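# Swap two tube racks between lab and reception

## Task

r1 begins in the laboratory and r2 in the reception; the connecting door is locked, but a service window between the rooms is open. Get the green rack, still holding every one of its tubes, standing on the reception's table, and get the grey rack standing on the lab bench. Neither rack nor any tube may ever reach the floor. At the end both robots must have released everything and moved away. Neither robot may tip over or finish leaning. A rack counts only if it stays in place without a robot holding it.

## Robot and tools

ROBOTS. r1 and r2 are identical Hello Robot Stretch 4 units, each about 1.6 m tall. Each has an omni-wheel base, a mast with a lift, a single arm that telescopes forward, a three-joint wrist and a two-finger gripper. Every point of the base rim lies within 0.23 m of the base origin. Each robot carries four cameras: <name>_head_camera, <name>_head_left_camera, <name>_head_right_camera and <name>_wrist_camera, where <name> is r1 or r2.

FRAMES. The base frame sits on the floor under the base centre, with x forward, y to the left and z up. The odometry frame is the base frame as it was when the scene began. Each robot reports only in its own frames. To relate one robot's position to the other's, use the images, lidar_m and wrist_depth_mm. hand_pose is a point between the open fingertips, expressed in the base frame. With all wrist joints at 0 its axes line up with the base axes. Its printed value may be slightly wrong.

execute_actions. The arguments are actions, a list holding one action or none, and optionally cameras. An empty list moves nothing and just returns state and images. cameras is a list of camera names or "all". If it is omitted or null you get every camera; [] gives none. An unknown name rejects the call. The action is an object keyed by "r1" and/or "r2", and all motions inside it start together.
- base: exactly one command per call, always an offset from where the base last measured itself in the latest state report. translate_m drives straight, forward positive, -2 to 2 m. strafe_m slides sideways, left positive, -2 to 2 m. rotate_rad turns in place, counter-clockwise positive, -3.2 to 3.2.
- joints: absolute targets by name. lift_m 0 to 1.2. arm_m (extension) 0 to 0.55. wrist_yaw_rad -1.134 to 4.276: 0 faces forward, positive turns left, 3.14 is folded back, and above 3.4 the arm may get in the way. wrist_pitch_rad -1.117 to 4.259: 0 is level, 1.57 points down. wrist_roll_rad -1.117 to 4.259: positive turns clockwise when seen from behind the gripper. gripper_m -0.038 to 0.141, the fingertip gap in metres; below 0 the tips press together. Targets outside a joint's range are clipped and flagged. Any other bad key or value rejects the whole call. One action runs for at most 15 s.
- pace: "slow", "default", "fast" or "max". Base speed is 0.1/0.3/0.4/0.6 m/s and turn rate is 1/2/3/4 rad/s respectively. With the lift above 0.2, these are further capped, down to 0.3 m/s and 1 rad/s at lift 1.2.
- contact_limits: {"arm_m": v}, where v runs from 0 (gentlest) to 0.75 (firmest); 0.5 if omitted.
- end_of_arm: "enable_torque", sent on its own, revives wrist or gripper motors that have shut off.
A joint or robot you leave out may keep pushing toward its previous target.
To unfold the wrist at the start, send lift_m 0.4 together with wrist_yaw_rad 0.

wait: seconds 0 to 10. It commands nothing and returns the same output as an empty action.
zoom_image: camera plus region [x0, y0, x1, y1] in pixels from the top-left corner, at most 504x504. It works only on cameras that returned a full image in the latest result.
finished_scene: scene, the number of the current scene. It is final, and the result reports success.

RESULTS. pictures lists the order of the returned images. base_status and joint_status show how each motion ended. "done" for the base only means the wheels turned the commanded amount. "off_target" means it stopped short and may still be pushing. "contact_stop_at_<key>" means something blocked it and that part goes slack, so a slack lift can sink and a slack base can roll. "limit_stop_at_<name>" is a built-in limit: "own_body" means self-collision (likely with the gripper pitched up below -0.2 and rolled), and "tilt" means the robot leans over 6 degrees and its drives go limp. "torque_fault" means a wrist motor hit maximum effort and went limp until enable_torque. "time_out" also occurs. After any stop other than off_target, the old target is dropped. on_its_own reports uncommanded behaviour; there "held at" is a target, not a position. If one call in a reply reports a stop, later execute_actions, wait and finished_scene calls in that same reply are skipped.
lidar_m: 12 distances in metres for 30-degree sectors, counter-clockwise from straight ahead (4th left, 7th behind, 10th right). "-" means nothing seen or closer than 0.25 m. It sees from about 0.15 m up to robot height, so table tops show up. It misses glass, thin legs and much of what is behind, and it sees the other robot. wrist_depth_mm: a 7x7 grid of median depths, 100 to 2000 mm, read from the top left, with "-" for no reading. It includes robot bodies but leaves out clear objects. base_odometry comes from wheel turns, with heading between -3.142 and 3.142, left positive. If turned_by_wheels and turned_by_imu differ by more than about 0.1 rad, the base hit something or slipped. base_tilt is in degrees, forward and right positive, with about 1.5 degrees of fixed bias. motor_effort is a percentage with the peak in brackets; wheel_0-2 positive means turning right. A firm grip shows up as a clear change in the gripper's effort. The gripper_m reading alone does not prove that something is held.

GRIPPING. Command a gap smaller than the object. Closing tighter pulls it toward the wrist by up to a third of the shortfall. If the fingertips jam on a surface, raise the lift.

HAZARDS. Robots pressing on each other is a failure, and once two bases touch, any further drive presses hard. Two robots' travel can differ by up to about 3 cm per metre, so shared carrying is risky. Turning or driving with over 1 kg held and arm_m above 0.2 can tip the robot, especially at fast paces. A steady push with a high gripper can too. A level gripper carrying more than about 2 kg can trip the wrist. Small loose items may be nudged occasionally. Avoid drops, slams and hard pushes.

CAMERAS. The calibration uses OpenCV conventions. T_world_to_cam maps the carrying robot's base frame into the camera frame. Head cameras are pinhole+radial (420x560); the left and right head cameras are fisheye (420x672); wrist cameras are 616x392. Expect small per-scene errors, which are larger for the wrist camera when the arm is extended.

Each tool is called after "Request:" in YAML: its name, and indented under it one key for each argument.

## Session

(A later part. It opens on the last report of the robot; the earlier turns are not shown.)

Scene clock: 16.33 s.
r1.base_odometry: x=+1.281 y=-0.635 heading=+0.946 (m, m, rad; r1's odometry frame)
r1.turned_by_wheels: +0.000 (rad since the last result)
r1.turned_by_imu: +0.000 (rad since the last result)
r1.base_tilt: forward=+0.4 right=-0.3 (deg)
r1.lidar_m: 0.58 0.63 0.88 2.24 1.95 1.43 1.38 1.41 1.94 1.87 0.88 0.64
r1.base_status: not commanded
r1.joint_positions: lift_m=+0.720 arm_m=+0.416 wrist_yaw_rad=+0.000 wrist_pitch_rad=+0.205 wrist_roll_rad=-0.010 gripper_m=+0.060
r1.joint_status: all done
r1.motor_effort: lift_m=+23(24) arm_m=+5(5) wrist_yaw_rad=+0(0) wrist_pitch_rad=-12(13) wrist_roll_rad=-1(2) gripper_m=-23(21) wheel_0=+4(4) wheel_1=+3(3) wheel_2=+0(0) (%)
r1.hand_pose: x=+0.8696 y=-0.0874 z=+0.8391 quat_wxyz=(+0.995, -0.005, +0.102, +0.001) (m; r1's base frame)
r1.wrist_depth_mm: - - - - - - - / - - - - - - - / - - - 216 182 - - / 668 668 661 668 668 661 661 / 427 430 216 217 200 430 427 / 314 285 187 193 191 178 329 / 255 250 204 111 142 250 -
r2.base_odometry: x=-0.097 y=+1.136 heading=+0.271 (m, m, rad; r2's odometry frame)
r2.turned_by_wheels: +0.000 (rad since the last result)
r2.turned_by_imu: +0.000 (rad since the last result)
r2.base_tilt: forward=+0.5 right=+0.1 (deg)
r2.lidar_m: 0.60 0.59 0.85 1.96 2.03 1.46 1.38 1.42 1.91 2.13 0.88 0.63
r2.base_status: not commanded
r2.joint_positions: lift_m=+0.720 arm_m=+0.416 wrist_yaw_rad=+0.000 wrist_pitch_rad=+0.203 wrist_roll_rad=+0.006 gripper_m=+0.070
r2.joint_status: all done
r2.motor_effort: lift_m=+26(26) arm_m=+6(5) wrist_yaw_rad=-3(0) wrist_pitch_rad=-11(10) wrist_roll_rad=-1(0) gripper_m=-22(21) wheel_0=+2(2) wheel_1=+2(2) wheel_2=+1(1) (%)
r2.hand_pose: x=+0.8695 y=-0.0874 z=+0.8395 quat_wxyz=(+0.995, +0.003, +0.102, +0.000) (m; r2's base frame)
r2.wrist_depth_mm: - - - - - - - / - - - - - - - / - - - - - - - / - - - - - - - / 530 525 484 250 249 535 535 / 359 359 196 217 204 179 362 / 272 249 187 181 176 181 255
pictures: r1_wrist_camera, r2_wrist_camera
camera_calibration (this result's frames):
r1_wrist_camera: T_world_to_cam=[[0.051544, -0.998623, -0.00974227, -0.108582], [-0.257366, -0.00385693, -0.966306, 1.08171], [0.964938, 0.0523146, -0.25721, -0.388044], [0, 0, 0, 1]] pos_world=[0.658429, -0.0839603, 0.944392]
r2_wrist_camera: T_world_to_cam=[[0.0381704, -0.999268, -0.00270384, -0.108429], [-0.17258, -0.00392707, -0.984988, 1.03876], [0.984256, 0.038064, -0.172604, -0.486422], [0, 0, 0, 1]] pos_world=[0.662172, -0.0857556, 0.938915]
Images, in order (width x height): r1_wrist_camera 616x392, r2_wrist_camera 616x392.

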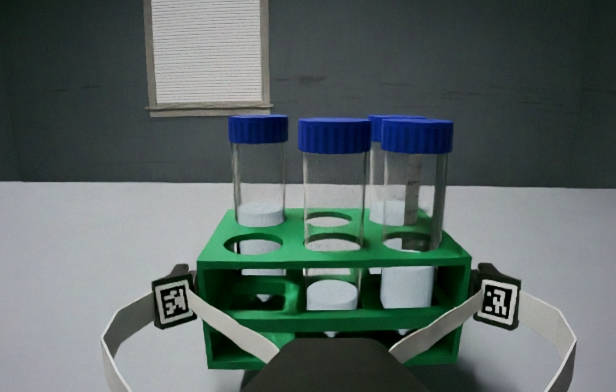

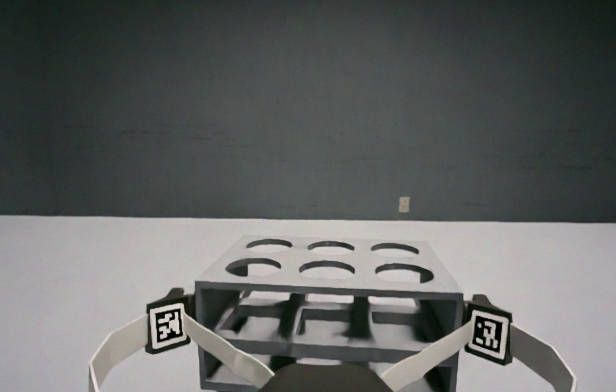

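Request:
execute_actions:
  actions:
    - {"r1":{"base":{"rotate_rad":1.54},"joints":{"lift_m":0.9,"arm_m":0.0}},"r2":{"base":{"rotate_rad":-1.57},"joints":{"lift_m":0.9,"arm_m":0.0}}}
  cameras: ["r1_wrist_camera","r2_wrist_camera"]

Request:
execute_actions:
  actions:
    - {"r1":{"base":{"translate_m":1.4},"pace":"fast"},"r2":{"base":{"translate_m":1.3},"pace":"fast"}}

Scene clock: 18.83 s.
r1.base_odometry: x=+1.281 y=-0.635 heading=+2.486 (m, m, rad; r1's odometry frame)
r1.turned_by_wheels: +1.539 (rad since the last result)
r1.turned_by_imu: +1.579 (rad since the last result)
r1.base_tilt: forward=+0.4 right=-0.3 (deg)
r1.lidar_m: 0.39 2.00 1.42 1.34 1.38 1.93 1.87 0.88 0.64 0.60 0.63 0.45
r1.base_status: done
r1.joint_positions: lift_m=+0.900 arm_m=+0.001 wrist_yaw_rad=+0.000 wrist_pitch_rad=+0.205 wrist_roll_rad=-0.010 gripper_m=+0.060
r1.joint_status: all done
r1.motor_effort: lift_m=+24(25) arm_m=-4(5) wrist_yaw_rad=+0(9) wrist_pitch_rad=-15(15) wrist_roll_rad=-2(2) gripper_m=-17(22) wheel_0=-4(11) wheel_1=-3(10) wheel_2=-4(5) (%)
r1.hand_pose: x=+0.4541 y=-0.0874 z=+1.0191 quat_wxyz=(+0.995, -0.005, +0.102, +0.001) (m; r1's base frame)
r1.wrist_depth_mm: - - - - - - - / - - - - - - - / - - - 216 207 - - / - - - - - - - / - - 217 216 202 - - / 1983 1863 187 194 192 178 - / 1618 1618 204 111 142 1618 -
r2.base_odometry: x=-0.097 y=+1.135 heading=-1.299 (m, m, rad; r2's odometry frame)
r2.turned_by_wheels: -1.570 (rad since the last result)
r2.turned_by_imu: -1.560 (rad since the last result)
r2.base_tilt: forward=+0.7 right=+0.1 (deg)
r2.lidar_m: 0.44 0.88 0.61 0.57 0.61 0.88 1.94 1.98 1.43 1.38 1.41 1.90
r2.base_status: done
r2.joint_positions: lift_m=+0.900 arm_m=+0.001 wrist_yaw_rad=+0.000 wrist_pitch_rad=+0.204 wrist_roll_rad=+0.006 gripper_m=+0.070
r2.joint_status: all done
r2.motor_effort: lift_m=+25(27) arm_m=-5(7) wrist_yaw_rad=-3(5) wrist_pitch_rad=-12(12) wrist_roll_rad=-1(2) gripper_m=-22(21) wheel_0=+2(8) wheel_1=+1(8) wheel_2=+2(8) (%)
r2.hand_pose: x=+0.4548 y=-0.0875 z=+1.0194 quat_wxyz=(+0.995, +0.003, +0.102, +0.000) (m; r2's base frame)
r2.wrist_depth_mm: - 1863 1808 1983 1983 1921 1921 / - - - - 1983 1983 1921 / - - - - - - 1983 / - - - - - - - / - - - 250 250 - - / - - 196 216 203 180 1983 / 1756 1661 187 180 177 181 1708
pictures: r1_wrist_camera, r2_wrist_camera
camera_calibration (this result's frames):
r1_wrist_camera: T_world_to_cam=[[0.0514069, -0.99863, -0.00973442, -0.0854013], [-0.257363, -0.00382905, -0.966307, 1.14871], [0.964946, 0.0521801, -0.257208, 0.0591007], [0, 0, 0, 1]] pos_world=[0.242998, -0.0839697, 1.12438]
r2_wrist_camera: T_world_to_cam=[[0.0379303, -0.999277, -0.00270726, -0.0920696], [-0.172776, -0.00388974, -0.984953, 1.14449], [0.98423, 0.0378273, -0.172799, -0.0469974], [0, 0, 0, 1]] pos_world=[0.247489, -0.0857734, 1.1189]
Images, in order (width x height): r1_wrist_camera 616x392, r2_wrist_camera 616x392.

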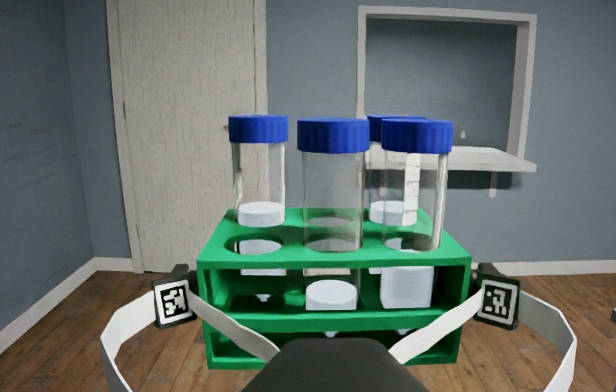

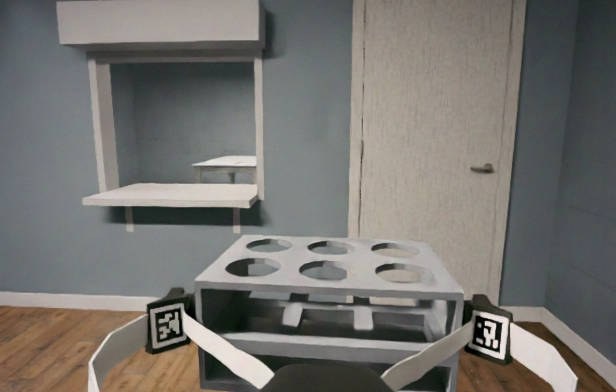

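Scene clock: 23.90 s.
r1.base_odometry: x=+0.171 y=+0.219 heading=+2.486 (m, m, rad; r1's odometry frame)
r1.turned_by_wheels: +0.001 (rad since the last result)
r1.turned_by_imu: -0.001 (rad since the last result)
r1.base_tilt: forward=+0.4 right=-0.3 (deg)
r1.lidar_m: 0.41 1.02 1.40 1.39 1.44 1.98 3.34 0.89 0.82 3.32 1.14 0.43
r1.base_status: done
r1.joint_positions: lift_m=+0.900 arm_m=+0.001 wrist_yaw_rad=+0.000 wrist_pitch_rad=+0.205 wrist_roll_rad=-0.010 gripper_m=+0.060
r1.joint_status: not commanded
r1.motor_effort: lift_m=+23(23) arm_m=-4(4) wrist_yaw_rad=+0(0) wrist_pitch_rad=-13(14) wrist_roll_rad=-1(2) gripper_m=-19(24) wheel_0=+4(10) wheel_1=+2(9) wheel_2=+2(14) (%)
r1.hand_pose: x=+0.4541 y=-0.0874 z=+1.0191 quat_wxyz=(+0.995, -0.005, +0.103, +0.001) (m; r1's base frame)
r1.wrist_depth_mm: 723 715 732 732 723 - - / 750 741 759 750 750 - - / 778 778 788 214 185 - - / 798 798 820 809 798 - - / 842 842 217 217 199 878 866 / 891 854 187 194 192 178 676 / 946 917 204 111 142 904 -
r2.base_odometry: x=+0.253 y=-0.117 heading=-1.298 (m, m, rad; r2's odometry frame)
r2.turned_by_wheels: +0.000 (rad since the last result)
r2.turned_by_imu: +0.003 (rad since the last result)
r2.base_tilt: forward=+0.6 right=+0.1 (deg)
r2.lidar_m: 0.44 0.86 1.16 3.38 0.86 0.88 3.29 1.95 1.41 1.33 1.41 1.03
r2.base_status: done
r2.joint_positions: lift_m=+0.900 arm_m=+0.001 wrist_yaw_rad=+0.000 wrist_pitch_rad=+0.204 wrist_roll_rad=+0.006 gripper_m=+0.070
r2.joint_status: not commanded
r2.motor_effort: lift_m=+25(25) arm_m=-5(5) wrist_yaw_rad=-3(1) wrist_pitch_rad=-11(11) wrist_roll_rad=-1(2) gripper_m=-23(21) wheel_0=+0(7) wheel_1=+1(8) wheel_2=+2(12) (%)
r2.hand_pose: x=+0.4548 y=-0.0874 z=+1.0194 quat_wxyz=(+0.995, +0.003, +0.102, +0.000) (m; r2's base frame)
r2.wrist_depth_mm: - 768 759 750 723 723 707 / - 798 788 768 750 732 723 / - - 788 788 759 750 741 / - - 820 809 778 768 759 / 1078 931 842 250 249 798 788 / 741 741 196 216 204 179 809 / 917 904 187 181 177 180 820
pictures: r1_head_camera, r1_head_left_camera, r1_head_right_camera, r1_wrist_camera, r2_head_camera, r2_head_left_camera, r2_head_right_camera, r2_wrist_camera
camera_calibration (this result's frames):
r1_wrist_camera: T_world_to_cam=[[0.0514186, -0.99863, -0.00973561, -0.0853991], [-0.257384, -0.00383203, -0.966302, 1.14873], [0.96494, 0.0521917, -0.257228, 0.0591812], [0, 0, 0, 1]] pos_world=[0.242949, -0.0839689, 1.12441]
r2_wrist_camera: T_world_to_cam=[[0.038224, -0.999266, -0.00270742, -0.0921186], [-0.172775, -0.00394037, -0.984953, 1.14451], [0.984219, 0.0381167, -0.172799, -0.0469562], [0, 0, 0, 1]] pos_world=[0.247479, -0.0857513, 1.11893]
Images, in order (width x height): r1_head_camera 420x560, r1_head_left_camera 420x672, r1_head_right_camera 420x672, r1_wrist_camera 616x392, r2_head_camera 420x560, r2_head_left_camera 420x672, r2_head_right_camera 420x672, r2_wrist_camera 616x392.

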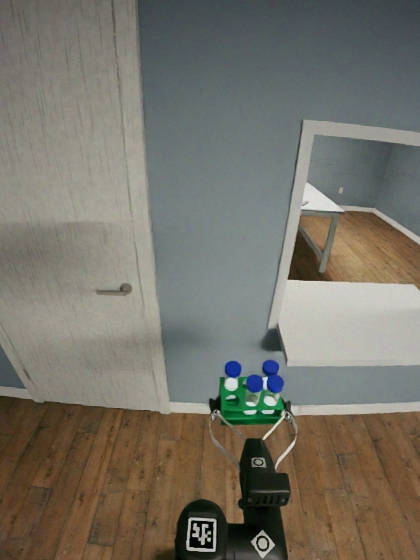

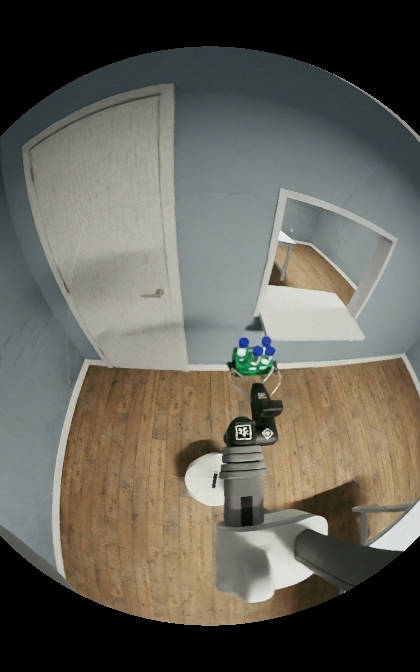

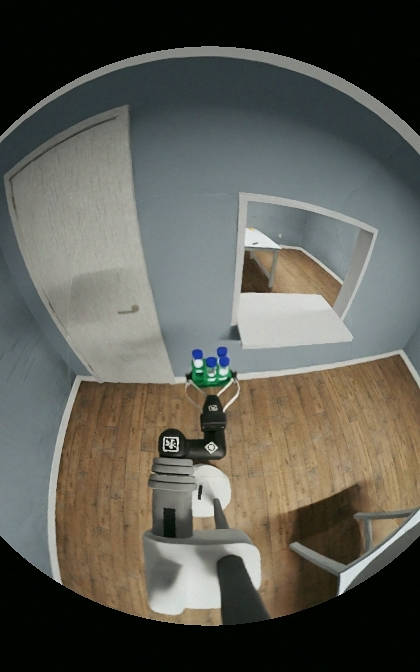

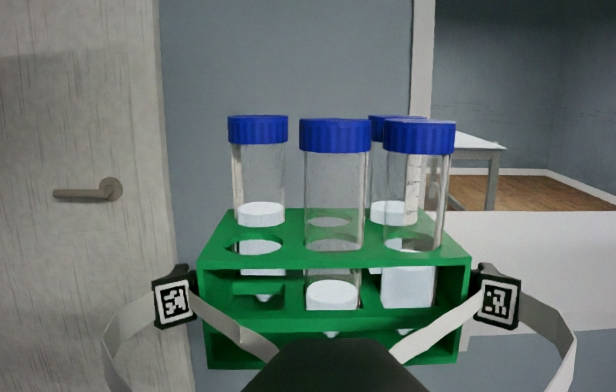

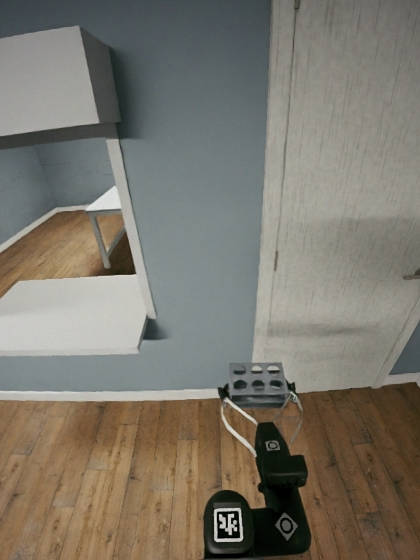

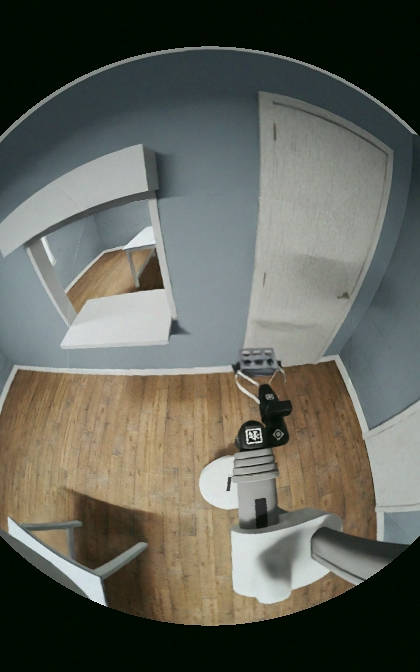

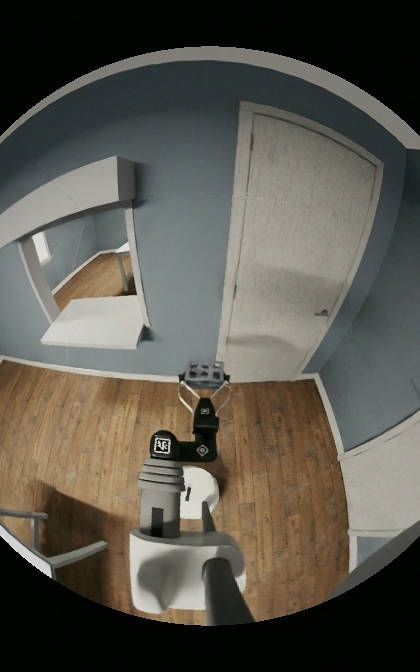

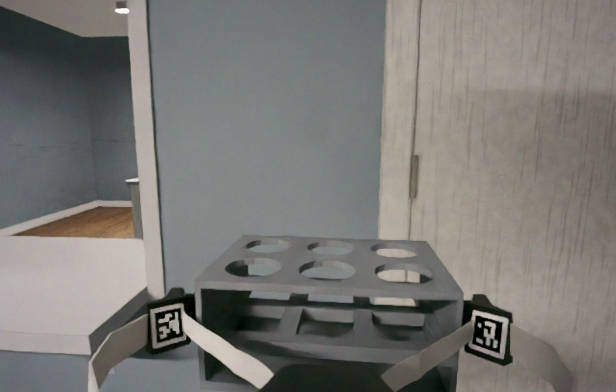

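Request:
execute_actions:
  actions:
    - {"r1":{"base":{"strafe_m":-0.78},"joints":{"arm_m":0.3,"lift_m":0.82},"pace":"fast"},"r2":{"base":{"strafe_m":0.6},"joints":{"arm_m":0.3,"lift_m":0.82},"pace":"fast"}}
  cameras: ["r1_head_camera","r1_wrist_camera","r2_head_camera","r2_wrist_camera"]

Scene clock: 27.43 s.
r1.base_odometry: x=+0.646 y=+0.837 heading=+2.486 (m, m, rad; r1's odometry frame)
r1.turned_by_wheels: +0.000 (rad since the last result)
r1.turned_by_imu: +0.004 (rad since the last result)
r1.base_tilt: forward=+0.4 right=-0.3 (deg)
r1.lidar_m: 0.71 0.82 1.41 2.19 2.25 0.64 0.58 0.59 2.61 2.52 1.47 0.84
r1.base_status: done
r1.joint_positions: lift_m=+0.820 arm_m=+0.299 wrist_yaw_rad=+0.000 wrist_pitch_rad=+0.205 wrist_roll_rad=-0.010 gripper_m=+0.060
r1.joint_status: all done
r1.motor_effort: lift_m=+20(21) arm_m=+5(5) wrist_yaw_rad=+0(1) wrist_pitch_rad=-13(15) wrist_roll_rad=-2(2) gripper_m=-23(22) wheel_0=+3(13) wheel_1=-3(14) wheel_2=+0(1) (%)
r1.hand_pose: x=+0.7526 y=-0.0874 z=+0.9394 quat_wxyz=(+0.995, -0.005, +0.103, +0.000) (m; r1's base frame)
r1.wrist_depth_mm: - - - - - - 544 / - - 1708 - - - 549 / - - - 214 183 - 539 / - - - - - - 535 / 676 683 216 216 200 627 535 / 492 445 187 194 191 178 530 / 404 397 204 111 142 394 -
r2.base_odometry: x=+0.831 y=+0.045 heading=-1.299 (m, m, rad; r2's odometry frame)
r2.turned_by_wheels: +0.000 (rad since the last result)
r2.turned_by_imu: -0.001 (rad since the last result)
r2.base_tilt: forward=+0.7 right=+0.1 (deg)
r2.lidar_m: 0.76 0.78 1.43 2.78 0.84 0.60 0.58 2.83 2.04 1.91 1.45 0.82
r2.base_status: done
r2.joint_positions: lift_m=+0.820 arm_m=+0.299 wrist_yaw_rad=+0.000 wrist_pitch_rad=+0.204 wrist_roll_rad=+0.006 gripper_m=+0.070
r2.joint_status: all done
r2.motor_effort: lift_m=+16(23) arm_m=+5(7) wrist_yaw_rad=-1(1) wrist_pitch_rad=-11(13) wrist_roll_rad=+0(1) gripper_m=-22(22) wheel_0=+0(11) wheel_1=-1(14) wheel_2=+0(2) (%)
r2.hand_pose: x=+0.7525 y=-0.0874 z=+0.9402 quat_wxyz=(+0.995, +0.003, +0.102, +0.000) (m; r2's base frame)
r2.wrist_depth_mm: - - - - - 449 442 / - - - - - 455 455 / - - 1366 - - 469 469 / - - - - - 484 484 / 842 854 778 250 250 492 492 / 574 574 196 216 204 179 512 / 433 397 187 181 176 181 517
pictures: r1_head_camera, r1_wrist_camera, r2_head_camera, r2_wrist_camera
camera_calibration (this result's frames):
r1_wrist_camera: T_world_to_cam=[[0.0513289, -0.998634, -0.00973508, -0.101482], [-0.257382, -0.00380931, -0.966302, 1.1485], [0.964945, 0.0521048, -0.257226, -0.249362], [0, 0, 0, 1]] pos_world=[0.541433, -0.0839753, 1.04467]
r2_wrist_camera: T_world_to_cam=[[0.0382769, -0.999264, -0.00270462, -0.103742], [-0.17271, -0.00394975, -0.984965, 1.11785], [0.984229, 0.0381685, -0.172734, -0.353763], [0, 0, 0, 1]] pos_world=[0.545218, -0.0857473, 1.03966]
Images, in order (width x height): r1_head_camera 420x560, r1_wrist_camera 616x392, r2_head_camera 420x560, r2_wrist_camera 616x392.

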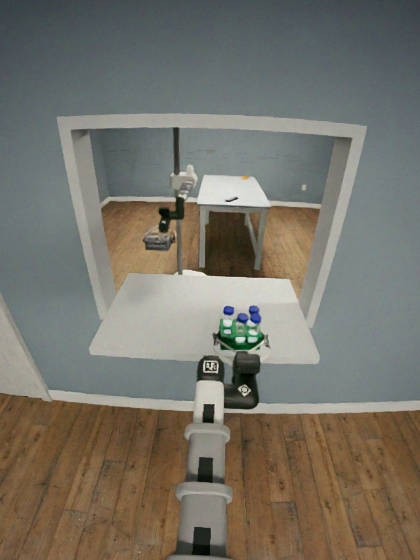

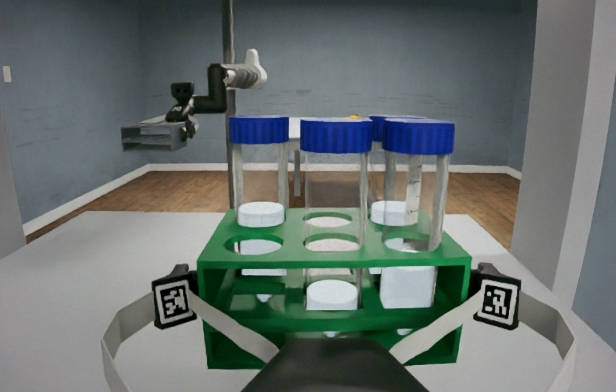

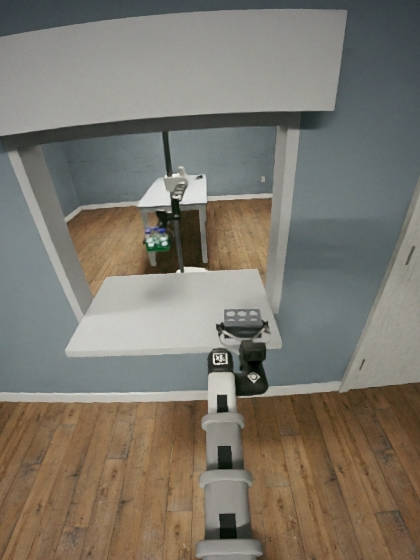

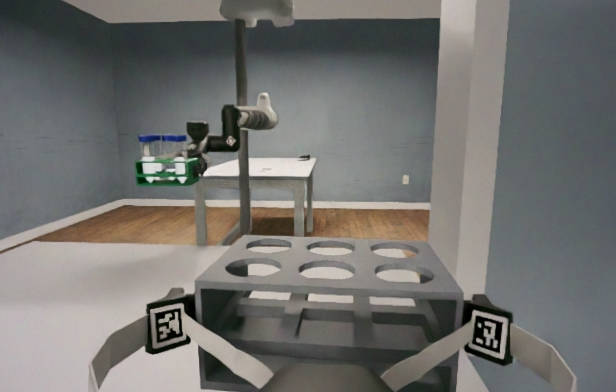

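Request:
execute_actions:
  actions:
    - {"r1":{"base":{"strafe_m":-0.06},"joints":{"arm_m":0.42,"lift_m":0.73},"pace":"fast"},"r2":{"base":{"strafe_m":0.07},"joints":{"arm_m":0.42,"lift_m":0.73},"pace":"fast"}}
  cameras: []

Request:
execute_actions:
  actions:
    - {"r1":{"base":{"translate_m":0.2},"joints":{"lift_m":0.695}},"r2":{"base":{"translate_m":0.2},"joints":{"lift_m":0.697}}}
  cameras: ["r1_head_camera","r1_wrist_camera","r2_head_camera","r2_wrist_camera"]

Scene clock: 30.90 s.
r1.base_odometry: x=+0.683 y=+0.884 heading=+2.486 (m, m, rad; r1's odometry frame)
r1.turned_by_wheels: +0.000 (rad since the last result)
r1.turned_by_imu: +0.001 (rad since the last result)
r1.base_tilt: forward=+0.4 right=-0.3 (deg)
r1.lidar_m: 0.73 0.83 1.44 2.22 2.31 0.61 0.58 0.62 2.61 2.47 1.46 0.83
r1.base_status: done
r1.joint_positions: lift_m=+0.730 arm_m=+0.419 wrist_yaw_rad=+0.000 wrist_pitch_rad=+0.206 wrist_roll_rad=-0.010 gripper_m=+0.060
r1.joint_status: all done
r1.motor_effort: lift_m=+19(20) arm_m=+5(2) wrist_yaw_rad=-1(2) wrist_pitch_rad=-13(15) wrist_roll_rad=-2(2) gripper_m=-22(21) wheel_0=+3(13) wheel_1=-2(13) wheel_2=+0(2) (%)
r1.hand_pose: x=+0.8726 y=-0.0874 z=+0.8494 quat_wxyz=(+0.995, -0.005, +0.103, +0.001) (m; r1's base frame)
r1.wrist_depth_mm: - - - - - - 442 / - - 1537 - - - 449 / - 788 - 216 181 - 452 / 707 707 707 707 235 - 442 / 455 459 216 216 200 455 427 / 334 303 187 194 192 178 349 / 272 266 204 111 142 266 -
r2.base_odometry: x=+0.898 y=+0.064 heading=-1.298 (m, m, rad; r2's odometry frame)
r2.turned_by_wheels: +0.000 (rad since the last result)
r2.turned_by_imu: +0.001 (rad since the last result)
r2.base_tilt: forward=+0.6 right=+0.1 (deg)
r2.lidar_m: 0.78 0.82 1.43 2.69 0.86 0.61 0.58 2.96 2.07 1.99 1.43 0.83
r2.base_status: done
r2.joint_positions: lift_m=+0.730 arm_m=+0.419 wrist_yaw_rad=+0.000 wrist_pitch_rad=+0.204 wrist_roll_rad=+0.006 gripper_m=+0.070
r2.joint_status: all done
r2.motor_effort: lift_m=+15(15) arm_m=+5(6) wrist_yaw_rad=+0(7) wrist_pitch_rad=-11(11) wrist_roll_rad=-2(0) gripper_m=-20(20) wheel_0=+1(11) wheel_1=+1(12) wheel_2=+0(0) (%)
r2.hand_pose: x=+0.8725 y=-0.0874 z=+0.8502 quat_wxyz=(+0.995, +0.003, +0.102, +0.000) (m; r2's base frame)
r2.wrist_depth_mm: - - - - - - 384 / - - - - - - 382 / - - 1576 - - - 384 / - 723 - - - - 382 / 559 569 521 250 250 525 382 / 379 384 196 216 204 179 370 / 290 265 187 181 176 181 279
pictures: none
No camera images: the call's "cameras" was empty. Leave "cameras" out to get every camera's image.

Scene clock: 32.97 s.
r1.base_odometry: x=+0.524 y=+1.006 heading=+2.487 (m, m, rad; r1's odometry frame)
r1.turned_by_wheels: +0.000 (rad since the last result)
r1.turned_by_imu: +0.000 (rad since the last result)
r1.base_tilt: forward=+0.4 right=-0.4 (deg)
r1.lidar_m: 0.59 0.62 1.15 2.24 2.33 0.83 0.78 0.81 2.58 2.48 1.19 0.63
r1.base_status: done
r1.joint_positions: lift_m=+0.695 arm_m=+0.419 wrist_yaw_rad=+0.000 wrist_pitch_rad=+0.205 wrist_roll_rad=-0.010 gripper_m=+0.060
r1.joint_status: all done
r1.motor_effort: lift_m=+19(18) arm_m=+4(5) wrist_yaw_rad=+0(0) wrist_pitch_rad=-14(14) wrist_roll_rad=-2(2) gripper_m=-23(20) wheel_0=+3(9) wheel_1=+4(8) wheel_2=-3(12) (%)
r1.hand_pose: x=+0.8726 y=-0.0874 z=+0.8144 quat_wxyz=(+0.995, -0.005, +0.103, +0.001) (m; r1's base frame)
r1.wrist_depth_mm: - - - - - - - / - 591 1255 - - - - / 517 - - 216 180 - - / 517 - 1308 - 236 - - / 368 377 217 217 200 370 394 / 272 246 187 194 192 178 285 / 221 216 205 111 142 216 -
r2.base_odometry: x=+0.952 y=-0.129 heading=-1.298 (m, m, rad; r2's odometry frame)
r2.turned_by_wheels: +0.000 (rad since the last result)
r2.turned_by_imu: +0.001 (rad since the last result)
r2.base_tilt: forward=+0.4 right=+0.0 (deg)
r2.lidar_m: 0.58 0.61 0.89 2.70 2.80 0.80 0.80 2.94 2.09 2.00 1.16 0.62
r2.base_status: done
r2.joint_positions: lift_m=+0.697 arm_m=+0.419 wrist_yaw_rad=+0.000 wrist_pitch_rad=+0.204 wrist_roll_rad=+0.006 gripper_m=+0.070
r2.joint_status: all done
r2.motor_effort: lift_m=+15(16) arm_m=+5(5) wrist_yaw_rad=-1(3) wrist_pitch_rad=-11(9) wrist_roll_rad=-1(2) gripper_m=-22(22) wheel_0=+2(4) wheel_1=+3(8) wheel_2=+0(10) (%)
r2.hand_pose: x=+0.8726 y=-0.0874 z=+0.8172 quat_wxyz=(+0.995, +0.003, +0.102, +0.000) (m; r2's base frame)
r2.wrist_depth_mm: - - - - - - - / - - - - - - - / 488 585 1983 - - - - / 500 - - - - - - / 459 462 424 249 251 466 - / 314 314 196 217 204 179 317 / 237 217 188 181 177 181 217
pictures: r1_head_camera, r1_wrist_camera, r2_head_camera, r2_wrist_camera
camera_calibration (this result's frames):
r1_wrist_camera: T_world_to_cam=[[0.0514247, -0.998629, -0.00974009, -0.108911], [-0.257477, -0.00383431, -0.966277, 1.05872], [0.964915, 0.0521983, -0.257321, -0.397223], [0, 0, 0, 1]] pos_world=[0.661484, -0.0839683, 0.919744]
r2_wrist_camera: T_world_to_cam=[[0.038238, -0.999265, -0.00270865, -0.108642], [-0.172812, -0.003943, -0.984947, 1.01753], [0.984212, 0.0381305, -0.172836, -0.49304], [0, 0, 0, 1]] pos_world=[0.665252, -0.0857503, 0.916704]
Images, in order (width x height): r1_head_camera 420x560, r1_wrist_camera 616x392, r2_head_camera 420x560, r2_wrist_camera 616x392.

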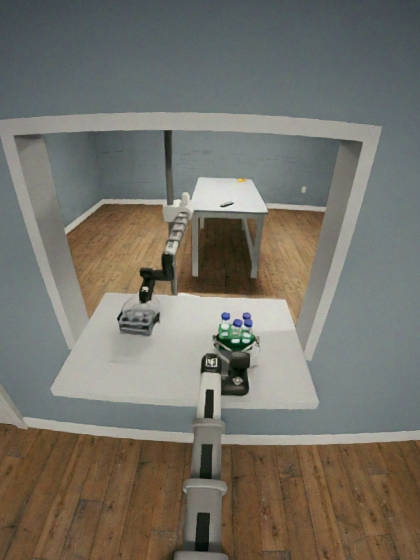

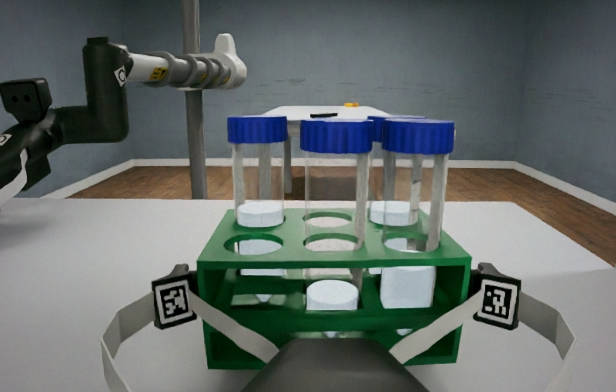

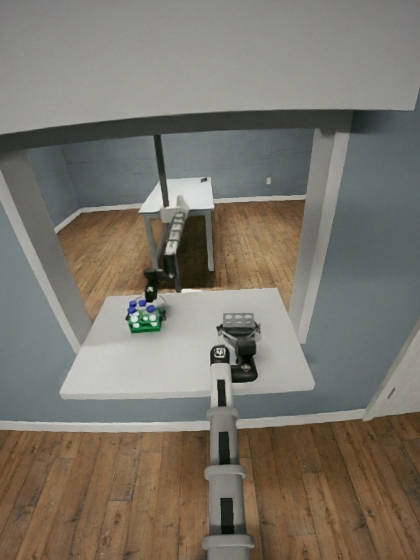

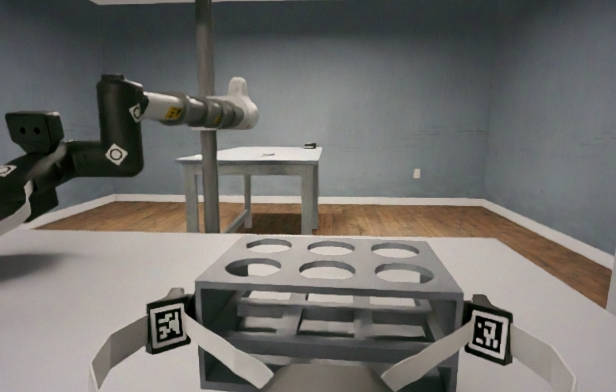

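Request:
execute_actions:
  actions:
    - {"r1":{"joints":{"lift_m":0.679}},"r2":{"joints":{"lift_m":0.681}}}
  cameras: []

Request:
execute_actions:
  actions:
    - {"r1":{"joints":{"gripper_m":0.141}},"r2":{"joints":{"gripper_m":0.141}}}
  cameras: []

Request:
execute_actions:
  actions:
    - {"r1":{"joints":{"arm_m":0.31},"pace":"fast"},"r2":{"joints":{"arm_m":0.31},"pace":"fast"}}
  cameras: ["r1_head_camera","r1_wrist_camera","r2_head_camera","r2_wrist_camera"]

Request:
zoom_image:
  camera: "r1_head_camera"
  region: [90, 280, 290, 400]

Scene clock: 35.50 s.
r1.base_odometry: x=+0.524 y=+1.006 heading=+2.487 (m, m, rad; r1's odometry frame)
r1.turned_by_wheels: +0.000 (rad since the last result)
r1.turned_by_imu: +0.001 (rad since the last result)
r1.base_tilt: forward=+0.4 right=-0.4 (deg)
r1.lidar_m: 0.57 0.62 1.20 2.23 2.34 0.84 0.77 0.78 2.56 2.48 1.19 0.61
r1.base_status: not commanded
r1.joint_positions: lift_m=+0.679 arm_m=+0.419 wrist_yaw_rad=+0.000 wrist_pitch_rad=+0.206 wrist_roll_rad=-0.010 gripper_m=+0.060
r1.joint_status: all done
r1.motor_effort: lift_m=+19(22) arm_m=+4(4) wrist_yaw_rad=+0(0) wrist_pitch_rad=-14(14) wrist_roll_rad=-2(1) gripper_m=-21(20) wheel_0=+3(3) wheel_1=+3(3) wheel_2=-3(3) (%)
r1.hand_pose: x=+0.8726 y=-0.0874 z=+0.7984 quat_wxyz=(+0.995, -0.005, +0.103, +0.001) (m; r1's base frame)
r1.wrist_depth_mm: - - - - - - - / - 591 1255 - - - - / 517 - - 215 196 - - / 488 517 517 512 236 512 - / 330 334 217 217 200 332 330 / 243 220 187 193 191 178 256 / 198 194 189 111 142 194 -
r2.base_odometry: x=+0.952 y=-0.129 heading=-1.298 (m, m, rad; r2's odometry frame)
r2.turned_by_wheels: +0.000 (rad since the last result)
r2.turned_by_imu: +0.001 (rad since the last result)
r2.base_tilt: forward=+0.5 right=+0.0 (deg)
r2.lidar_m: 0.57 0.61 0.85 2.70 2.81 0.81 0.77 2.95 2.11 2.00 1.17 0.61
r2.base_status: not commanded
r2.joint_positions: lift_m=+0.681 arm_m=+0.419 wrist_yaw_rad=+0.000 wrist_pitch_rad=+0.204 wrist_roll_rad=+0.006 gripper_m=+0.070
r2.joint_status: all done
r2.motor_effort: lift_m=+16(17) arm_m=+5(5) wrist_yaw_rad=-1(3) wrist_pitch_rad=-12(11) wrist_roll_rad=+0(0) gripper_m=-22(20) wheel_0=+2(2) wheel_1=+2(2) wheel_2=+0(1) (%)
r2.hand_pose: x=+0.8726 y=-0.0874 z=+0.8012 quat_wxyz=(+0.995, +0.003, +0.102, +0.000) (m; r2's base frame)
r2.wrist_depth_mm: - - - - - - - / - - - - - - - / 492 591 1983 - - - - / 500 - - - - - - / 410 413 379 250 249 418 - / 281 281 196 216 203 179 283 / 212 195 187 181 177 181 195
pictures: none
No camera images: the call's "cameras" was empty. Leave "cameras" out to get every camera's image.

Scene clock: 37.33 s.
r1.base_odometry: x=+0.524 y=+1.006 heading=+2.487 (m, m, rad; r1's odometry frame)
r1.turned_by_wheels: +0.000 (rad since the last result)
r1.turned_by_imu: +0.000 (rad since the last result)
r1.base_tilt: forward=+0.5 right=-0.2 (deg)
r1.lidar_m: 0.58 0.62 1.18 2.24 2.33 0.84 0.79 0.77 2.56 2.49 1.17 0.63
r1.base_status: not commanded
r1.joint_positions: lift_m=+0.679 arm_m=+0.419 wrist_yaw_rad=+0.000 wrist_pitch_rad=+0.202 wrist_roll_rad=-0.010 gripper_m=+0.141
r1.joint_status: all done
r1.motor_effort: lift_m=+19(19) arm_m=+4(4) wrist_yaw_rad=+0(0) wrist_pitch_rad=-3(13) wrist_roll_rad=-2(1) gripper_m=-2(22) wheel_0=+3(3) wheel_1=+3(3) wheel_2=-3(2) (%)
r1.hand_pose: x=+0.8728 y=-0.0874 z=+0.7994 quat_wxyz=(+0.995, -0.005, +0.101, +0.001) (m; r1's base frame)
r1.wrist_depth_mm: - - - - - - - / - 597 1255 - - - - / 517 - - 1983 198 - - / 492 530 530 530 247 530 - / 336 342 233 234 224 340 340 / 247 238 206 211 211 208 248 / 201 197 207 111 199 197 -
r2.base_odometry: x=+0.952 y=-0.129 heading=-1.298 (m, m, rad; r2's odometry frame)
r2.turned_by_wheels: +0.000 (rad since the last result)
r2.turned_by_imu: +0.000 (rad since the last result)
r2.base_tilt: forward=+0.6 right=+0.0 (deg)
r2.lidar_m: 0.59 0.60 0.88 2.70 2.80 0.82 0.78 2.93 2.08 2.00 1.16 0.62
r2.base_status: not commanded
r2.joint_positions: lift_m=+0.681 arm_m=+0.419 wrist_yaw_rad=+0.000 wrist_pitch_rad=+0.202 wrist_roll_rad=+0.006 gripper_m=+0.141
r2.joint_status: all done
r2.motor_effort: lift_m=+15(16) arm_m=+5(5) wrist_yaw_rad=-4(3) wrist_pitch_rad=-8(11) wrist_roll_rad=+0(1) gripper_m=-1(22) wheel_0=+2(2) wheel_1=+3(3) wheel_2=+0(0) (%)
r2.hand_pose: x=+0.8727 y=-0.0874 z=+0.8016 quat_wxyz=(+0.995, +0.003, +0.101, +0.000) (m; r2's base frame)
r2.wrist_depth_mm: - - - - - - - / - - - - - - - / 492 585 1921 - - - - / 492 - - - - - - / 418 421 384 258 259 424 - / 283 268 211 236 210 198 286 / 214 206 208 180 200 206 216
pictures: none
No camera images: the call's "cameras" was empty. Leave "cameras" out to get every camera's image.

Scene clock: 38.47 s.
r1.base_odometry: x=+0.524 y=+1.006 heading=+2.487 (m, m, rad; r1's odometry frame)
r1.turned_by_wheels: +0.000 (rad since the last result)
r1.turned_by_imu: +0.000 (rad since the last result)
r1.base_tilt: forward=+0.4 right=-0.4 (deg)
r1.lidar_m: 0.59 0.60 1.17 2.23 2.34 0.81 0.78 0.82 2.57 2.50 1.18 0.61
r1.base_status: not commanded
r1.joint_positions: lift_m=+0.679 arm_m=+0.311 wrist_yaw_rad=+0.000 wrist_pitch_rad=+0.202 wrist_roll_rad=-0.010 gripper_m=+0.141
r1.joint_status: all done
r1.motor_effort: lift_m=+19(19) arm_m=-4(6) wrist_yaw_rad=+1(1) wrist_pitch_rad=-5(5) wrist_roll_rad=-2(2) gripper_m=-1(1) wheel_0=+3(3) wheel_1=+3(4) wheel_2=-3(3) (%)
r1.hand_pose: x=+0.7643 y=-0.0875 z=+0.7993 quat_wxyz=(+0.995, -0.005, +0.101, +0.000) (m; r1's base frame)
r1.wrist_depth_mm: - - - - - - - / - 732 1281 - - - - / - 741 - - - - - / 477 530 530 338 343 530 - / 340 343 324 315 324 342 340 / 248 238 229 256 231 226 248 / 201 198 208 111 200 198 -
r2.base_odometry: x=+0.952 y=-0.129 heading=-1.298 (m, m, rad; r2's odometry frame)
r2.turned_by_wheels: +0.000 (rad since the last result)
r2.turned_by_imu: +0.000 (rad since the last result)
r2.base_tilt: forward=+0.6 right=+0.2 (deg)
r2.lidar_m: 0.59 0.62 0.87 2.71 2.79 0.82 0.78 2.94 2.09 2.00 1.16 0.62
r2.base_status: not commanded
r2.joint_positions: lift_m=+0.681 arm_m=+0.311 wrist_yaw_rad=+0.000 wrist_pitch_rad=+0.202 wrist_roll_rad=+0.006 gripper_m=+0.141
r2.joint_status: all done
r2.motor_effort: lift_m=+15(16) arm_m=-5(4) wrist_yaw_rad=-3(3) wrist_pitch_rad=-8(7) wrist_roll_rad=+0(2) gripper_m=+1(1) wheel_0=+2(2) wheel_1=+2(2) wheel_2=+0(0) (%)
r2.hand_pose: x=+0.7644 y=-0.0875 z=+0.8016 quat_wxyz=(+0.995, +0.003, +0.101, +0.000) (m; r2's base frame)
r2.wrist_depth_mm: - - - - - - - / - - - - - - 382 / - 750 1336 - - - 382 / 654 699 - - - - 379 / 402 418 418 340 355 424 359 / 283 270 217 287 287 202 287 / 213 206 216 186 208 206 216
pictures: r1_head_camera, r1_wrist_camera, r2_head_camera, r2_wrist_camera
camera_calibration (this result's frames):
r1_wrist_camera: T_world_to_cam=[[0.0512101, -0.998642, -0.00957708, -0.103524], [-0.254423, -0.00377232, -0.967086, 1.01455], [0.965736, 0.0519612, -0.254271, -0.299651], [0, 0, 0, 1]] pos_world=[0.55281, -0.0839858, 0.903973]
r2_wrist_camera: T_world_to_cam=[[0.037962, -0.999276, -0.00265502, -0.10446], [-0.171419, -0.00389452, -0.985191, 0.98261], [0.984467, 0.0378549, -0.171442, -0.390601], [0, 0, 0, 1]] pos_world=[0.556936, -0.0857713, 0.900815]
Images, in order (width x height): r1_head_camera 420x560, r1_wrist_camera 616x392, r2_head_camera 420x560, r2_wrist_camera 616x392.

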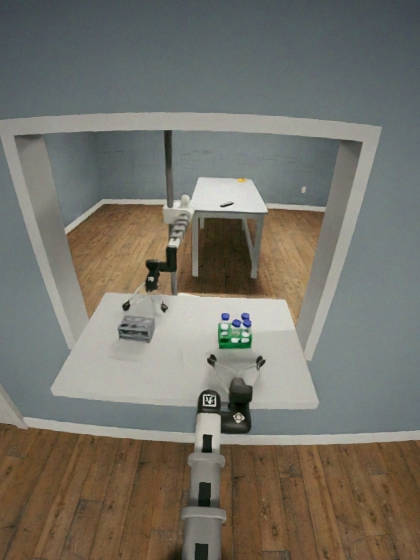

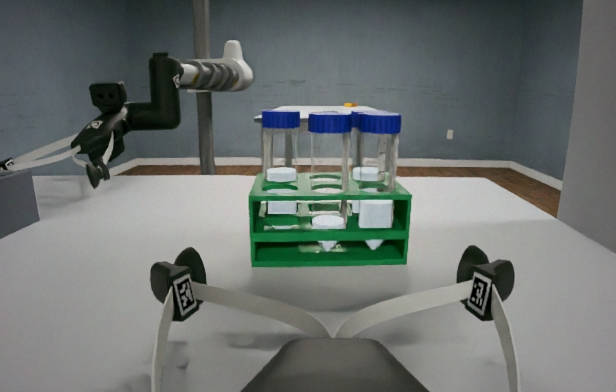

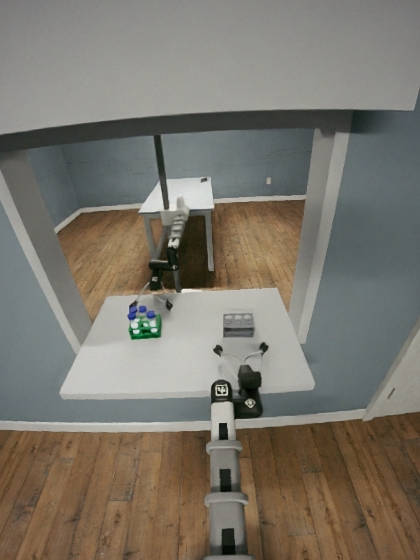

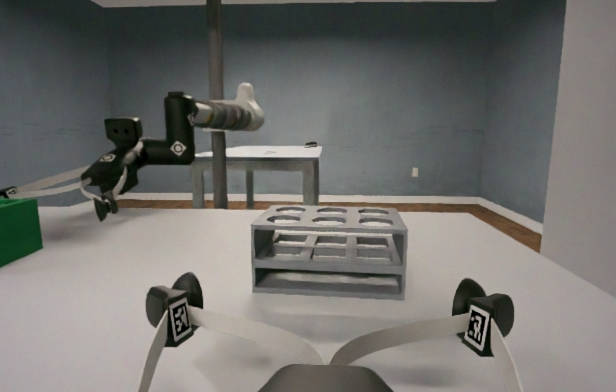

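Region (90, 280, 290, 400) of r1_head_camera's 420x560 image, scaled by 2.520, with more detail than that image has; it fills the top 302 rows of this view, and the rest is white.

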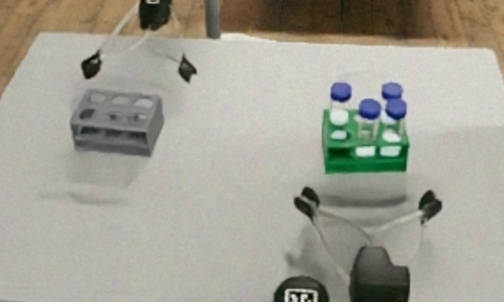

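Request:
execute_actions:
  actions:
    - {"r1":{"base":{"strafe_m":0.38},"pace":"fast"},"r2":{"base":{"strafe_m":0.38},"pace":"fast"}}
  cameras: ["r1_wrist_camera","r2_wrist_camera"]

Scene clock: 40.70 s.
r1.base_odometry: x=+0.293 y=+0.705 heading=+2.486 (m, m, rad; r1's odometry frame)
r1.turned_by_wheels: +0.000 (rad since the last result)
r1.turned_by_imu: +0.000 (rad since the last result)
r1.base_tilt: forward=+0.5 right=-0.2 (deg)
r1.lidar_m: 0.58 0.83 1.12 1.85 1.94 2.65 0.78 0.82 1.14 2.87 0.87 0.61
r1.base_status: done
r1.joint_positions: lift_m=+0.679 arm_m=+0.311 wrist_yaw_rad=+0.000 wrist_pitch_rad=+0.202 wrist_roll_rad=-0.010 gripper_m=+0.141
r1.joint_status: not commanded
r1.motor_effort: lift_m=+19(19) arm_m=-4(4) wrist_yaw_rad=+0(0) wrist_pitch_rad=-6(5) wrist_roll_rad=-2(1) gripper_m=+2(1) wheel_0=+0(14) wheel_1=-1(14) wheel_2=+0(2) (%)
r1.hand_pose: x=+0.7643 y=-0.0875 z=+0.7993 quat_wxyz=(+0.995, -0.005, +0.101, +0.000) (m; r1's base frame)
r1.wrist_depth_mm: 349 - - - - - - / 345 - - - - 1205 699 / 349 - - - - - 640 / 351 530 477 362 477 530 530 / 317 343 327 325 334 342 340 / 248 239 229 257 231 226 248 / 202 197 208 111 200 198 -
r2.base_odometry: x=+1.318 y=-0.026 heading=-1.298 (m, m, rad; r2's odometry frame)
r2.turned_by_wheels: +0.000 (rad since the last result)
r2.turned_by_imu: +0.000 (rad since the last result)
r2.base_tilt: forward=+0.5 right=+0.0 (deg)
r2.lidar_m: 0.57 0.61 1.12 2.32 2.39 0.83 0.79 0.81 2.49 2.38 0.86 0.63
r2.base_status: done
r2.joint_positions: lift_m=+0.681 arm_m=+0.311 wrist_yaw_rad=+0.000 wrist_pitch_rad=+0.202 wrist_roll_rad=+0.006 gripper_m=+0.141
r2.joint_status: not commanded
r2.motor_effort: lift_m=+16(16) arm_m=-5(5) wrist_yaw_rad=-1(1) wrist_pitch_rad=-7(8) wrist_roll_rad=+0(1) gripper_m=-1(0) wheel_0=+1(12) wheel_1=+0(13) wheel_2=+0(0) (%)
r2.hand_pose: x=+0.7644 y=-0.0874 z=+0.8016 quat_wxyz=(+0.995, +0.003, +0.101, +0.000) (m; r2's base frame)
r2.wrist_depth_mm: 377 - - - - - - / 379 - - - - - - / 382 - - - - 1205 683 / 384 - - - - - 591 / 373 418 384 343 355 424 421 / 283 268 216 287 286 202 287 / 214 206 216 186 207 206 216
pictures: r1_wrist_camera, r2_wrist_camera
camera_calibration (this result's frames):
r1_wrist_camera: T_world_to_cam=[[0.0512714, -0.998639, -0.00957676, -0.103553], [-0.254423, -0.00378822, -0.967086, 1.01455], [0.965733, 0.0520204, -0.254271, -0.299647], [0, 0, 0, 1]] pos_world=[0.552812, -0.0839814, 0.903973]
r2_wrist_camera: T_world_to_cam=[[0.0381236, -0.99927, -0.00265482, -0.104538], [-0.171418, -0.00392243, -0.985191, 0.982578], [0.98446, 0.0380141, -0.171442, -0.390601], [0, 0, 0, 1]] pos_world=[0.556948, -0.0857592, 0.900783]
Images, in order (width x height): r1_wrist_camera 616x392, r2_wrist_camera 616x392.

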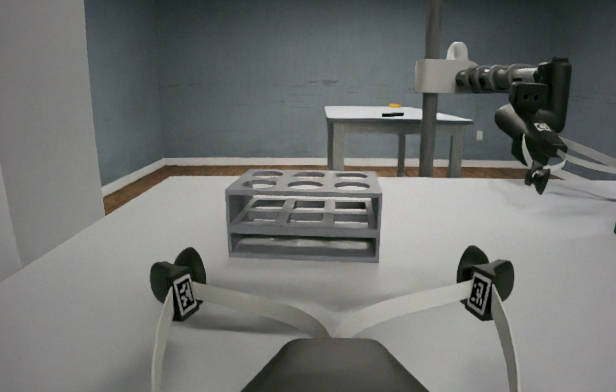

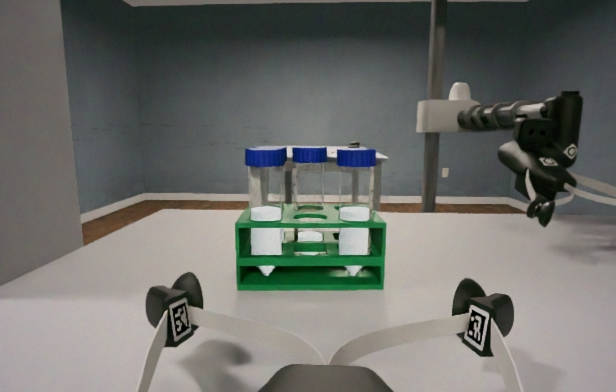

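Request:
execute_actions:
  actions:
    - {"r1":{"base":{"strafe_m":0.019},"joints":{"arm_m":0.36}},"r2":{"base":{"strafe_m":0.016},"joints":{"arm_m":0.36}}}
  cameras: []

Request:
execute_actions:
  actions:
    - {"r1":{"joints":{"arm_m":0.43}},"r2":{"joints":{"arm_m":0.432}}}
  cameras: ["r1_wrist_camera","r2_wrist_camera"]

Scene clock: 41.93 s.
r1.base_odometry: x=+0.281 y=+0.690 heading=+2.487 (m, m, rad; r1's odometry frame)
r1.turned_by_wheels: +0.000 (rad since the last result)
r1.turned_by_imu: +0.000 (rad since the last result)
r1.base_tilt: forward=+0.3 right=-0.3 (deg)
r1.lidar_m: 0.59 0.83 1.10 1.84 1.87 2.59 0.81 0.80 1.12 2.88 0.89 0.62
r1.base_status: done
r1.joint_positions: lift_m=+0.679 arm_m=+0.359 wrist_yaw_rad=+0.000 wrist_pitch_rad=+0.202 wrist_roll_rad=-0.010 gripper_m=+0.141
r1.joint_status: all done
r1.motor_effort: lift_m=+19(19) arm_m=+4(7) wrist_yaw_rad=+0(1) wrist_pitch_rad=-4(4) wrist_roll_rad=-2(1) gripper_m=+1(2) wheel_0=-2(10) wheel_1=+3(9) wheel_2=+0(1) (%)
r1.hand_pose: x=+0.8127 y=-0.0874 z=+0.7993 quat_wxyz=(+0.995, -0.005, +0.101, +0.001) (m; r1's base frame)
r1.wrist_depth_mm: 324 - - - - - - / 320 - - - - 1160 778 / 322 - - - - - 597 / 324 - 530 340 436 530 525 / 307 342 312 312 307 342 340 / 247 239 229 256 230 226 248 / 202 197 208 111 199 198 -
r2.base_odometry: x=+1.333 y=-0.022 heading=-1.298 (m, m, rad; r2's odometry frame)
r2.turned_by_wheels: +0.000 (rad since the last result)
r2.turned_by_imu: +0.000 (rad since the last result)
r2.base_tilt: forward=+0.5 right=+0.1 (deg)
r2.lidar_m: 0.59 0.62 1.13 2.30 2.41 0.81 0.77 0.83 2.51 2.41 0.86 0.60
r2.base_status: done
r2.joint_positions: lift_m=+0.681 arm_m=+0.359 wrist_yaw_rad=+0.000 wrist_pitch_rad=+0.202 wrist_roll_rad=+0.006 gripper_m=+0.141
r2.joint_status: all done
r2.motor_effort: lift_m=+16(16) arm_m=+6(6) wrist_yaw_rad=-1(2) wrist_pitch_rad=-7(8) wrist_roll_rad=-1(2) gripper_m=-1(1) wheel_0=-1(8) wheel_1=+3(10) wheel_2=+0(0) (%)
r2.hand_pose: x=+0.8126 y=-0.0874 z=+0.8016 quat_wxyz=(+0.995, +0.003, +0.101, +0.000) (m; r2's base frame)
r2.wrist_depth_mm: - - - - - - - / - - - - - - - / 362 - - - - - 627 / 362 - - - - - - / 355 418 384 289 277 424 424 / 283 268 217 270 270 202 285 / 214 206 216 185 206 206 216
pictures: none
No camera images: the call's "cameras" was empty. Leave "cameras" out to get every camera's image.

Scene clock: 43.07 s.
r1.base_odometry: x=+0.281 y=+0.690 heading=+2.487 (m, m, rad; r1's odometry frame)
r1.turned_by_wheels: +0.000 (rad since the last result)
r1.turned_by_imu: +0.000 (rad since the last result)
r1.base_tilt: forward=+0.4 right=-0.3 (deg)
r1.lidar_m: 0.58 0.84 1.09 1.81 1.91 2.60 0.79 0.80 1.14 2.91 0.86 0.60
r1.base_status: not commanded
r1.joint_positions: lift_m=+0.679 arm_m=+0.429 wrist_yaw_rad=+0.000 wrist_pitch_rad=+0.202 wrist_roll_rad=-0.010 gripper_m=+0.141
r1.joint_status: all done
r1.motor_effort: lift_m=+19(19) arm_m=+5(6) wrist_yaw_rad=+0(1) wrist_pitch_rad=-5(5) wrist_roll_rad=-1(1) gripper_m=+0(0) wheel_0=-2(1) wheel_1=+3(3) wheel_2=+0(0) (%)
r1.hand_pose: x=+0.8827 y=-0.0874 z=+0.7994 quat_wxyz=(+0.995, -0.005, +0.101, +0.001) (m; r1's base frame)
r1.wrist_depth_mm: - - - - - - - / - - - - - 1098 - / - - - - - - - / - - 525 530 - - - / 309 342 227 238 229 340 340 / 247 238 222 211 211 224 247 / 201 197 208 111 200 197 -
r2.base_odometry: x=+1.333 y=-0.022 heading=-1.298 (m, m, rad; r2's odometry frame)
r2.turned_by_wheels: +0.000 (rad since the last result)
r2.turned_by_imu: +0.000 (rad since the last result)
r2.base_tilt: forward=+0.6 right=+0.1 (deg)
r2.lidar_m: 0.57 0.60 1.13 2.31 2.41 0.81 0.78 0.82 2.51 2.40 0.86 0.60
r2.base_status: not commanded
r2.joint_positions: lift_m=+0.681 arm_m=+0.431 wrist_yaw_rad=+0.000 wrist_pitch_rad=+0.202 wrist_roll_rad=+0.006 gripper_m=+0.141
r2.joint_status: all done
r2.motor_effort: lift_m=+16(16) arm_m=+6(6) wrist_yaw_rad=-4(1) wrist_pitch_rad=-6(8) wrist_roll_rad=-2(1) gripper_m=-2(0) wheel_0=-1(1) wheel_1=+2(2) wheel_2=+0(0) (%)
r2.hand_pose: x=+0.8846 y=-0.0874 z=+0.8016 quat_wxyz=(+0.995, +0.003, +0.101, +0.000) (m; r2's base frame)
r2.wrist_depth_mm: - - - - - - - / - - - - - - - / - - - - - 1205 - / - - - - - - - / - 415 353 258 213 424 424 / 282 268 191 210 204 198 286 / 213 206 199 180 200 206 216
pictures: r1_wrist_camera, r2_wrist_camera
camera_calibration (this result's frames):
r1_wrist_camera: T_world_to_cam=[[0.0514419, -0.99863, -0.00957406, -0.109731], [-0.254367, -0.00383127, -0.9671, 1.04466], [0.965739, 0.0521848, -0.254215, -0.414078], [0, 0, 0, 1]] pos_world=[0.671263, -0.0839693, 0.903977]
r2_wrist_camera: T_world_to_cam=[[0.0382725, -0.999264, -0.0026542, -0.10921], [-0.171402, -0.00394799, -0.985193, 1.00317], [0.984458, 0.0381608, -0.171427, -0.508929], [0, 0, 0, 1]] pos_world=[0.677144, -0.085748, 0.900784]
Images, in order (width x height): r1_wrist_camera 616x392, r2_wrist_camera 616x392.

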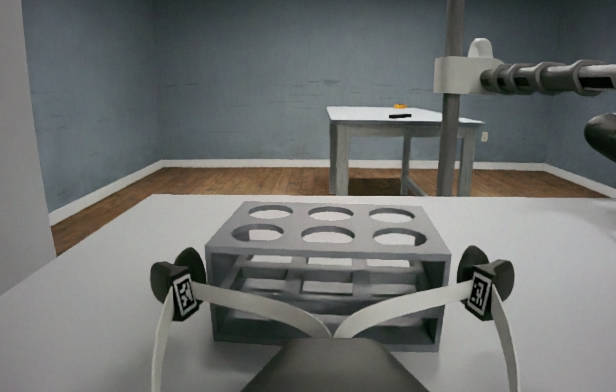

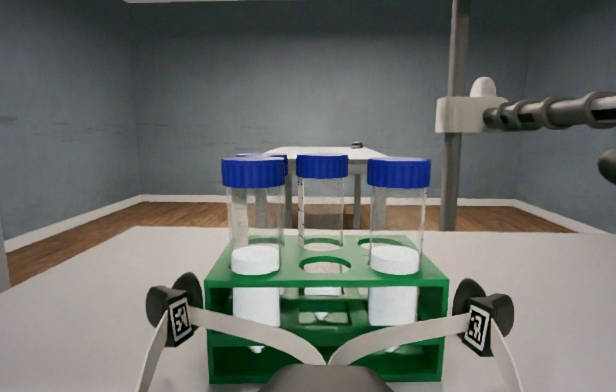

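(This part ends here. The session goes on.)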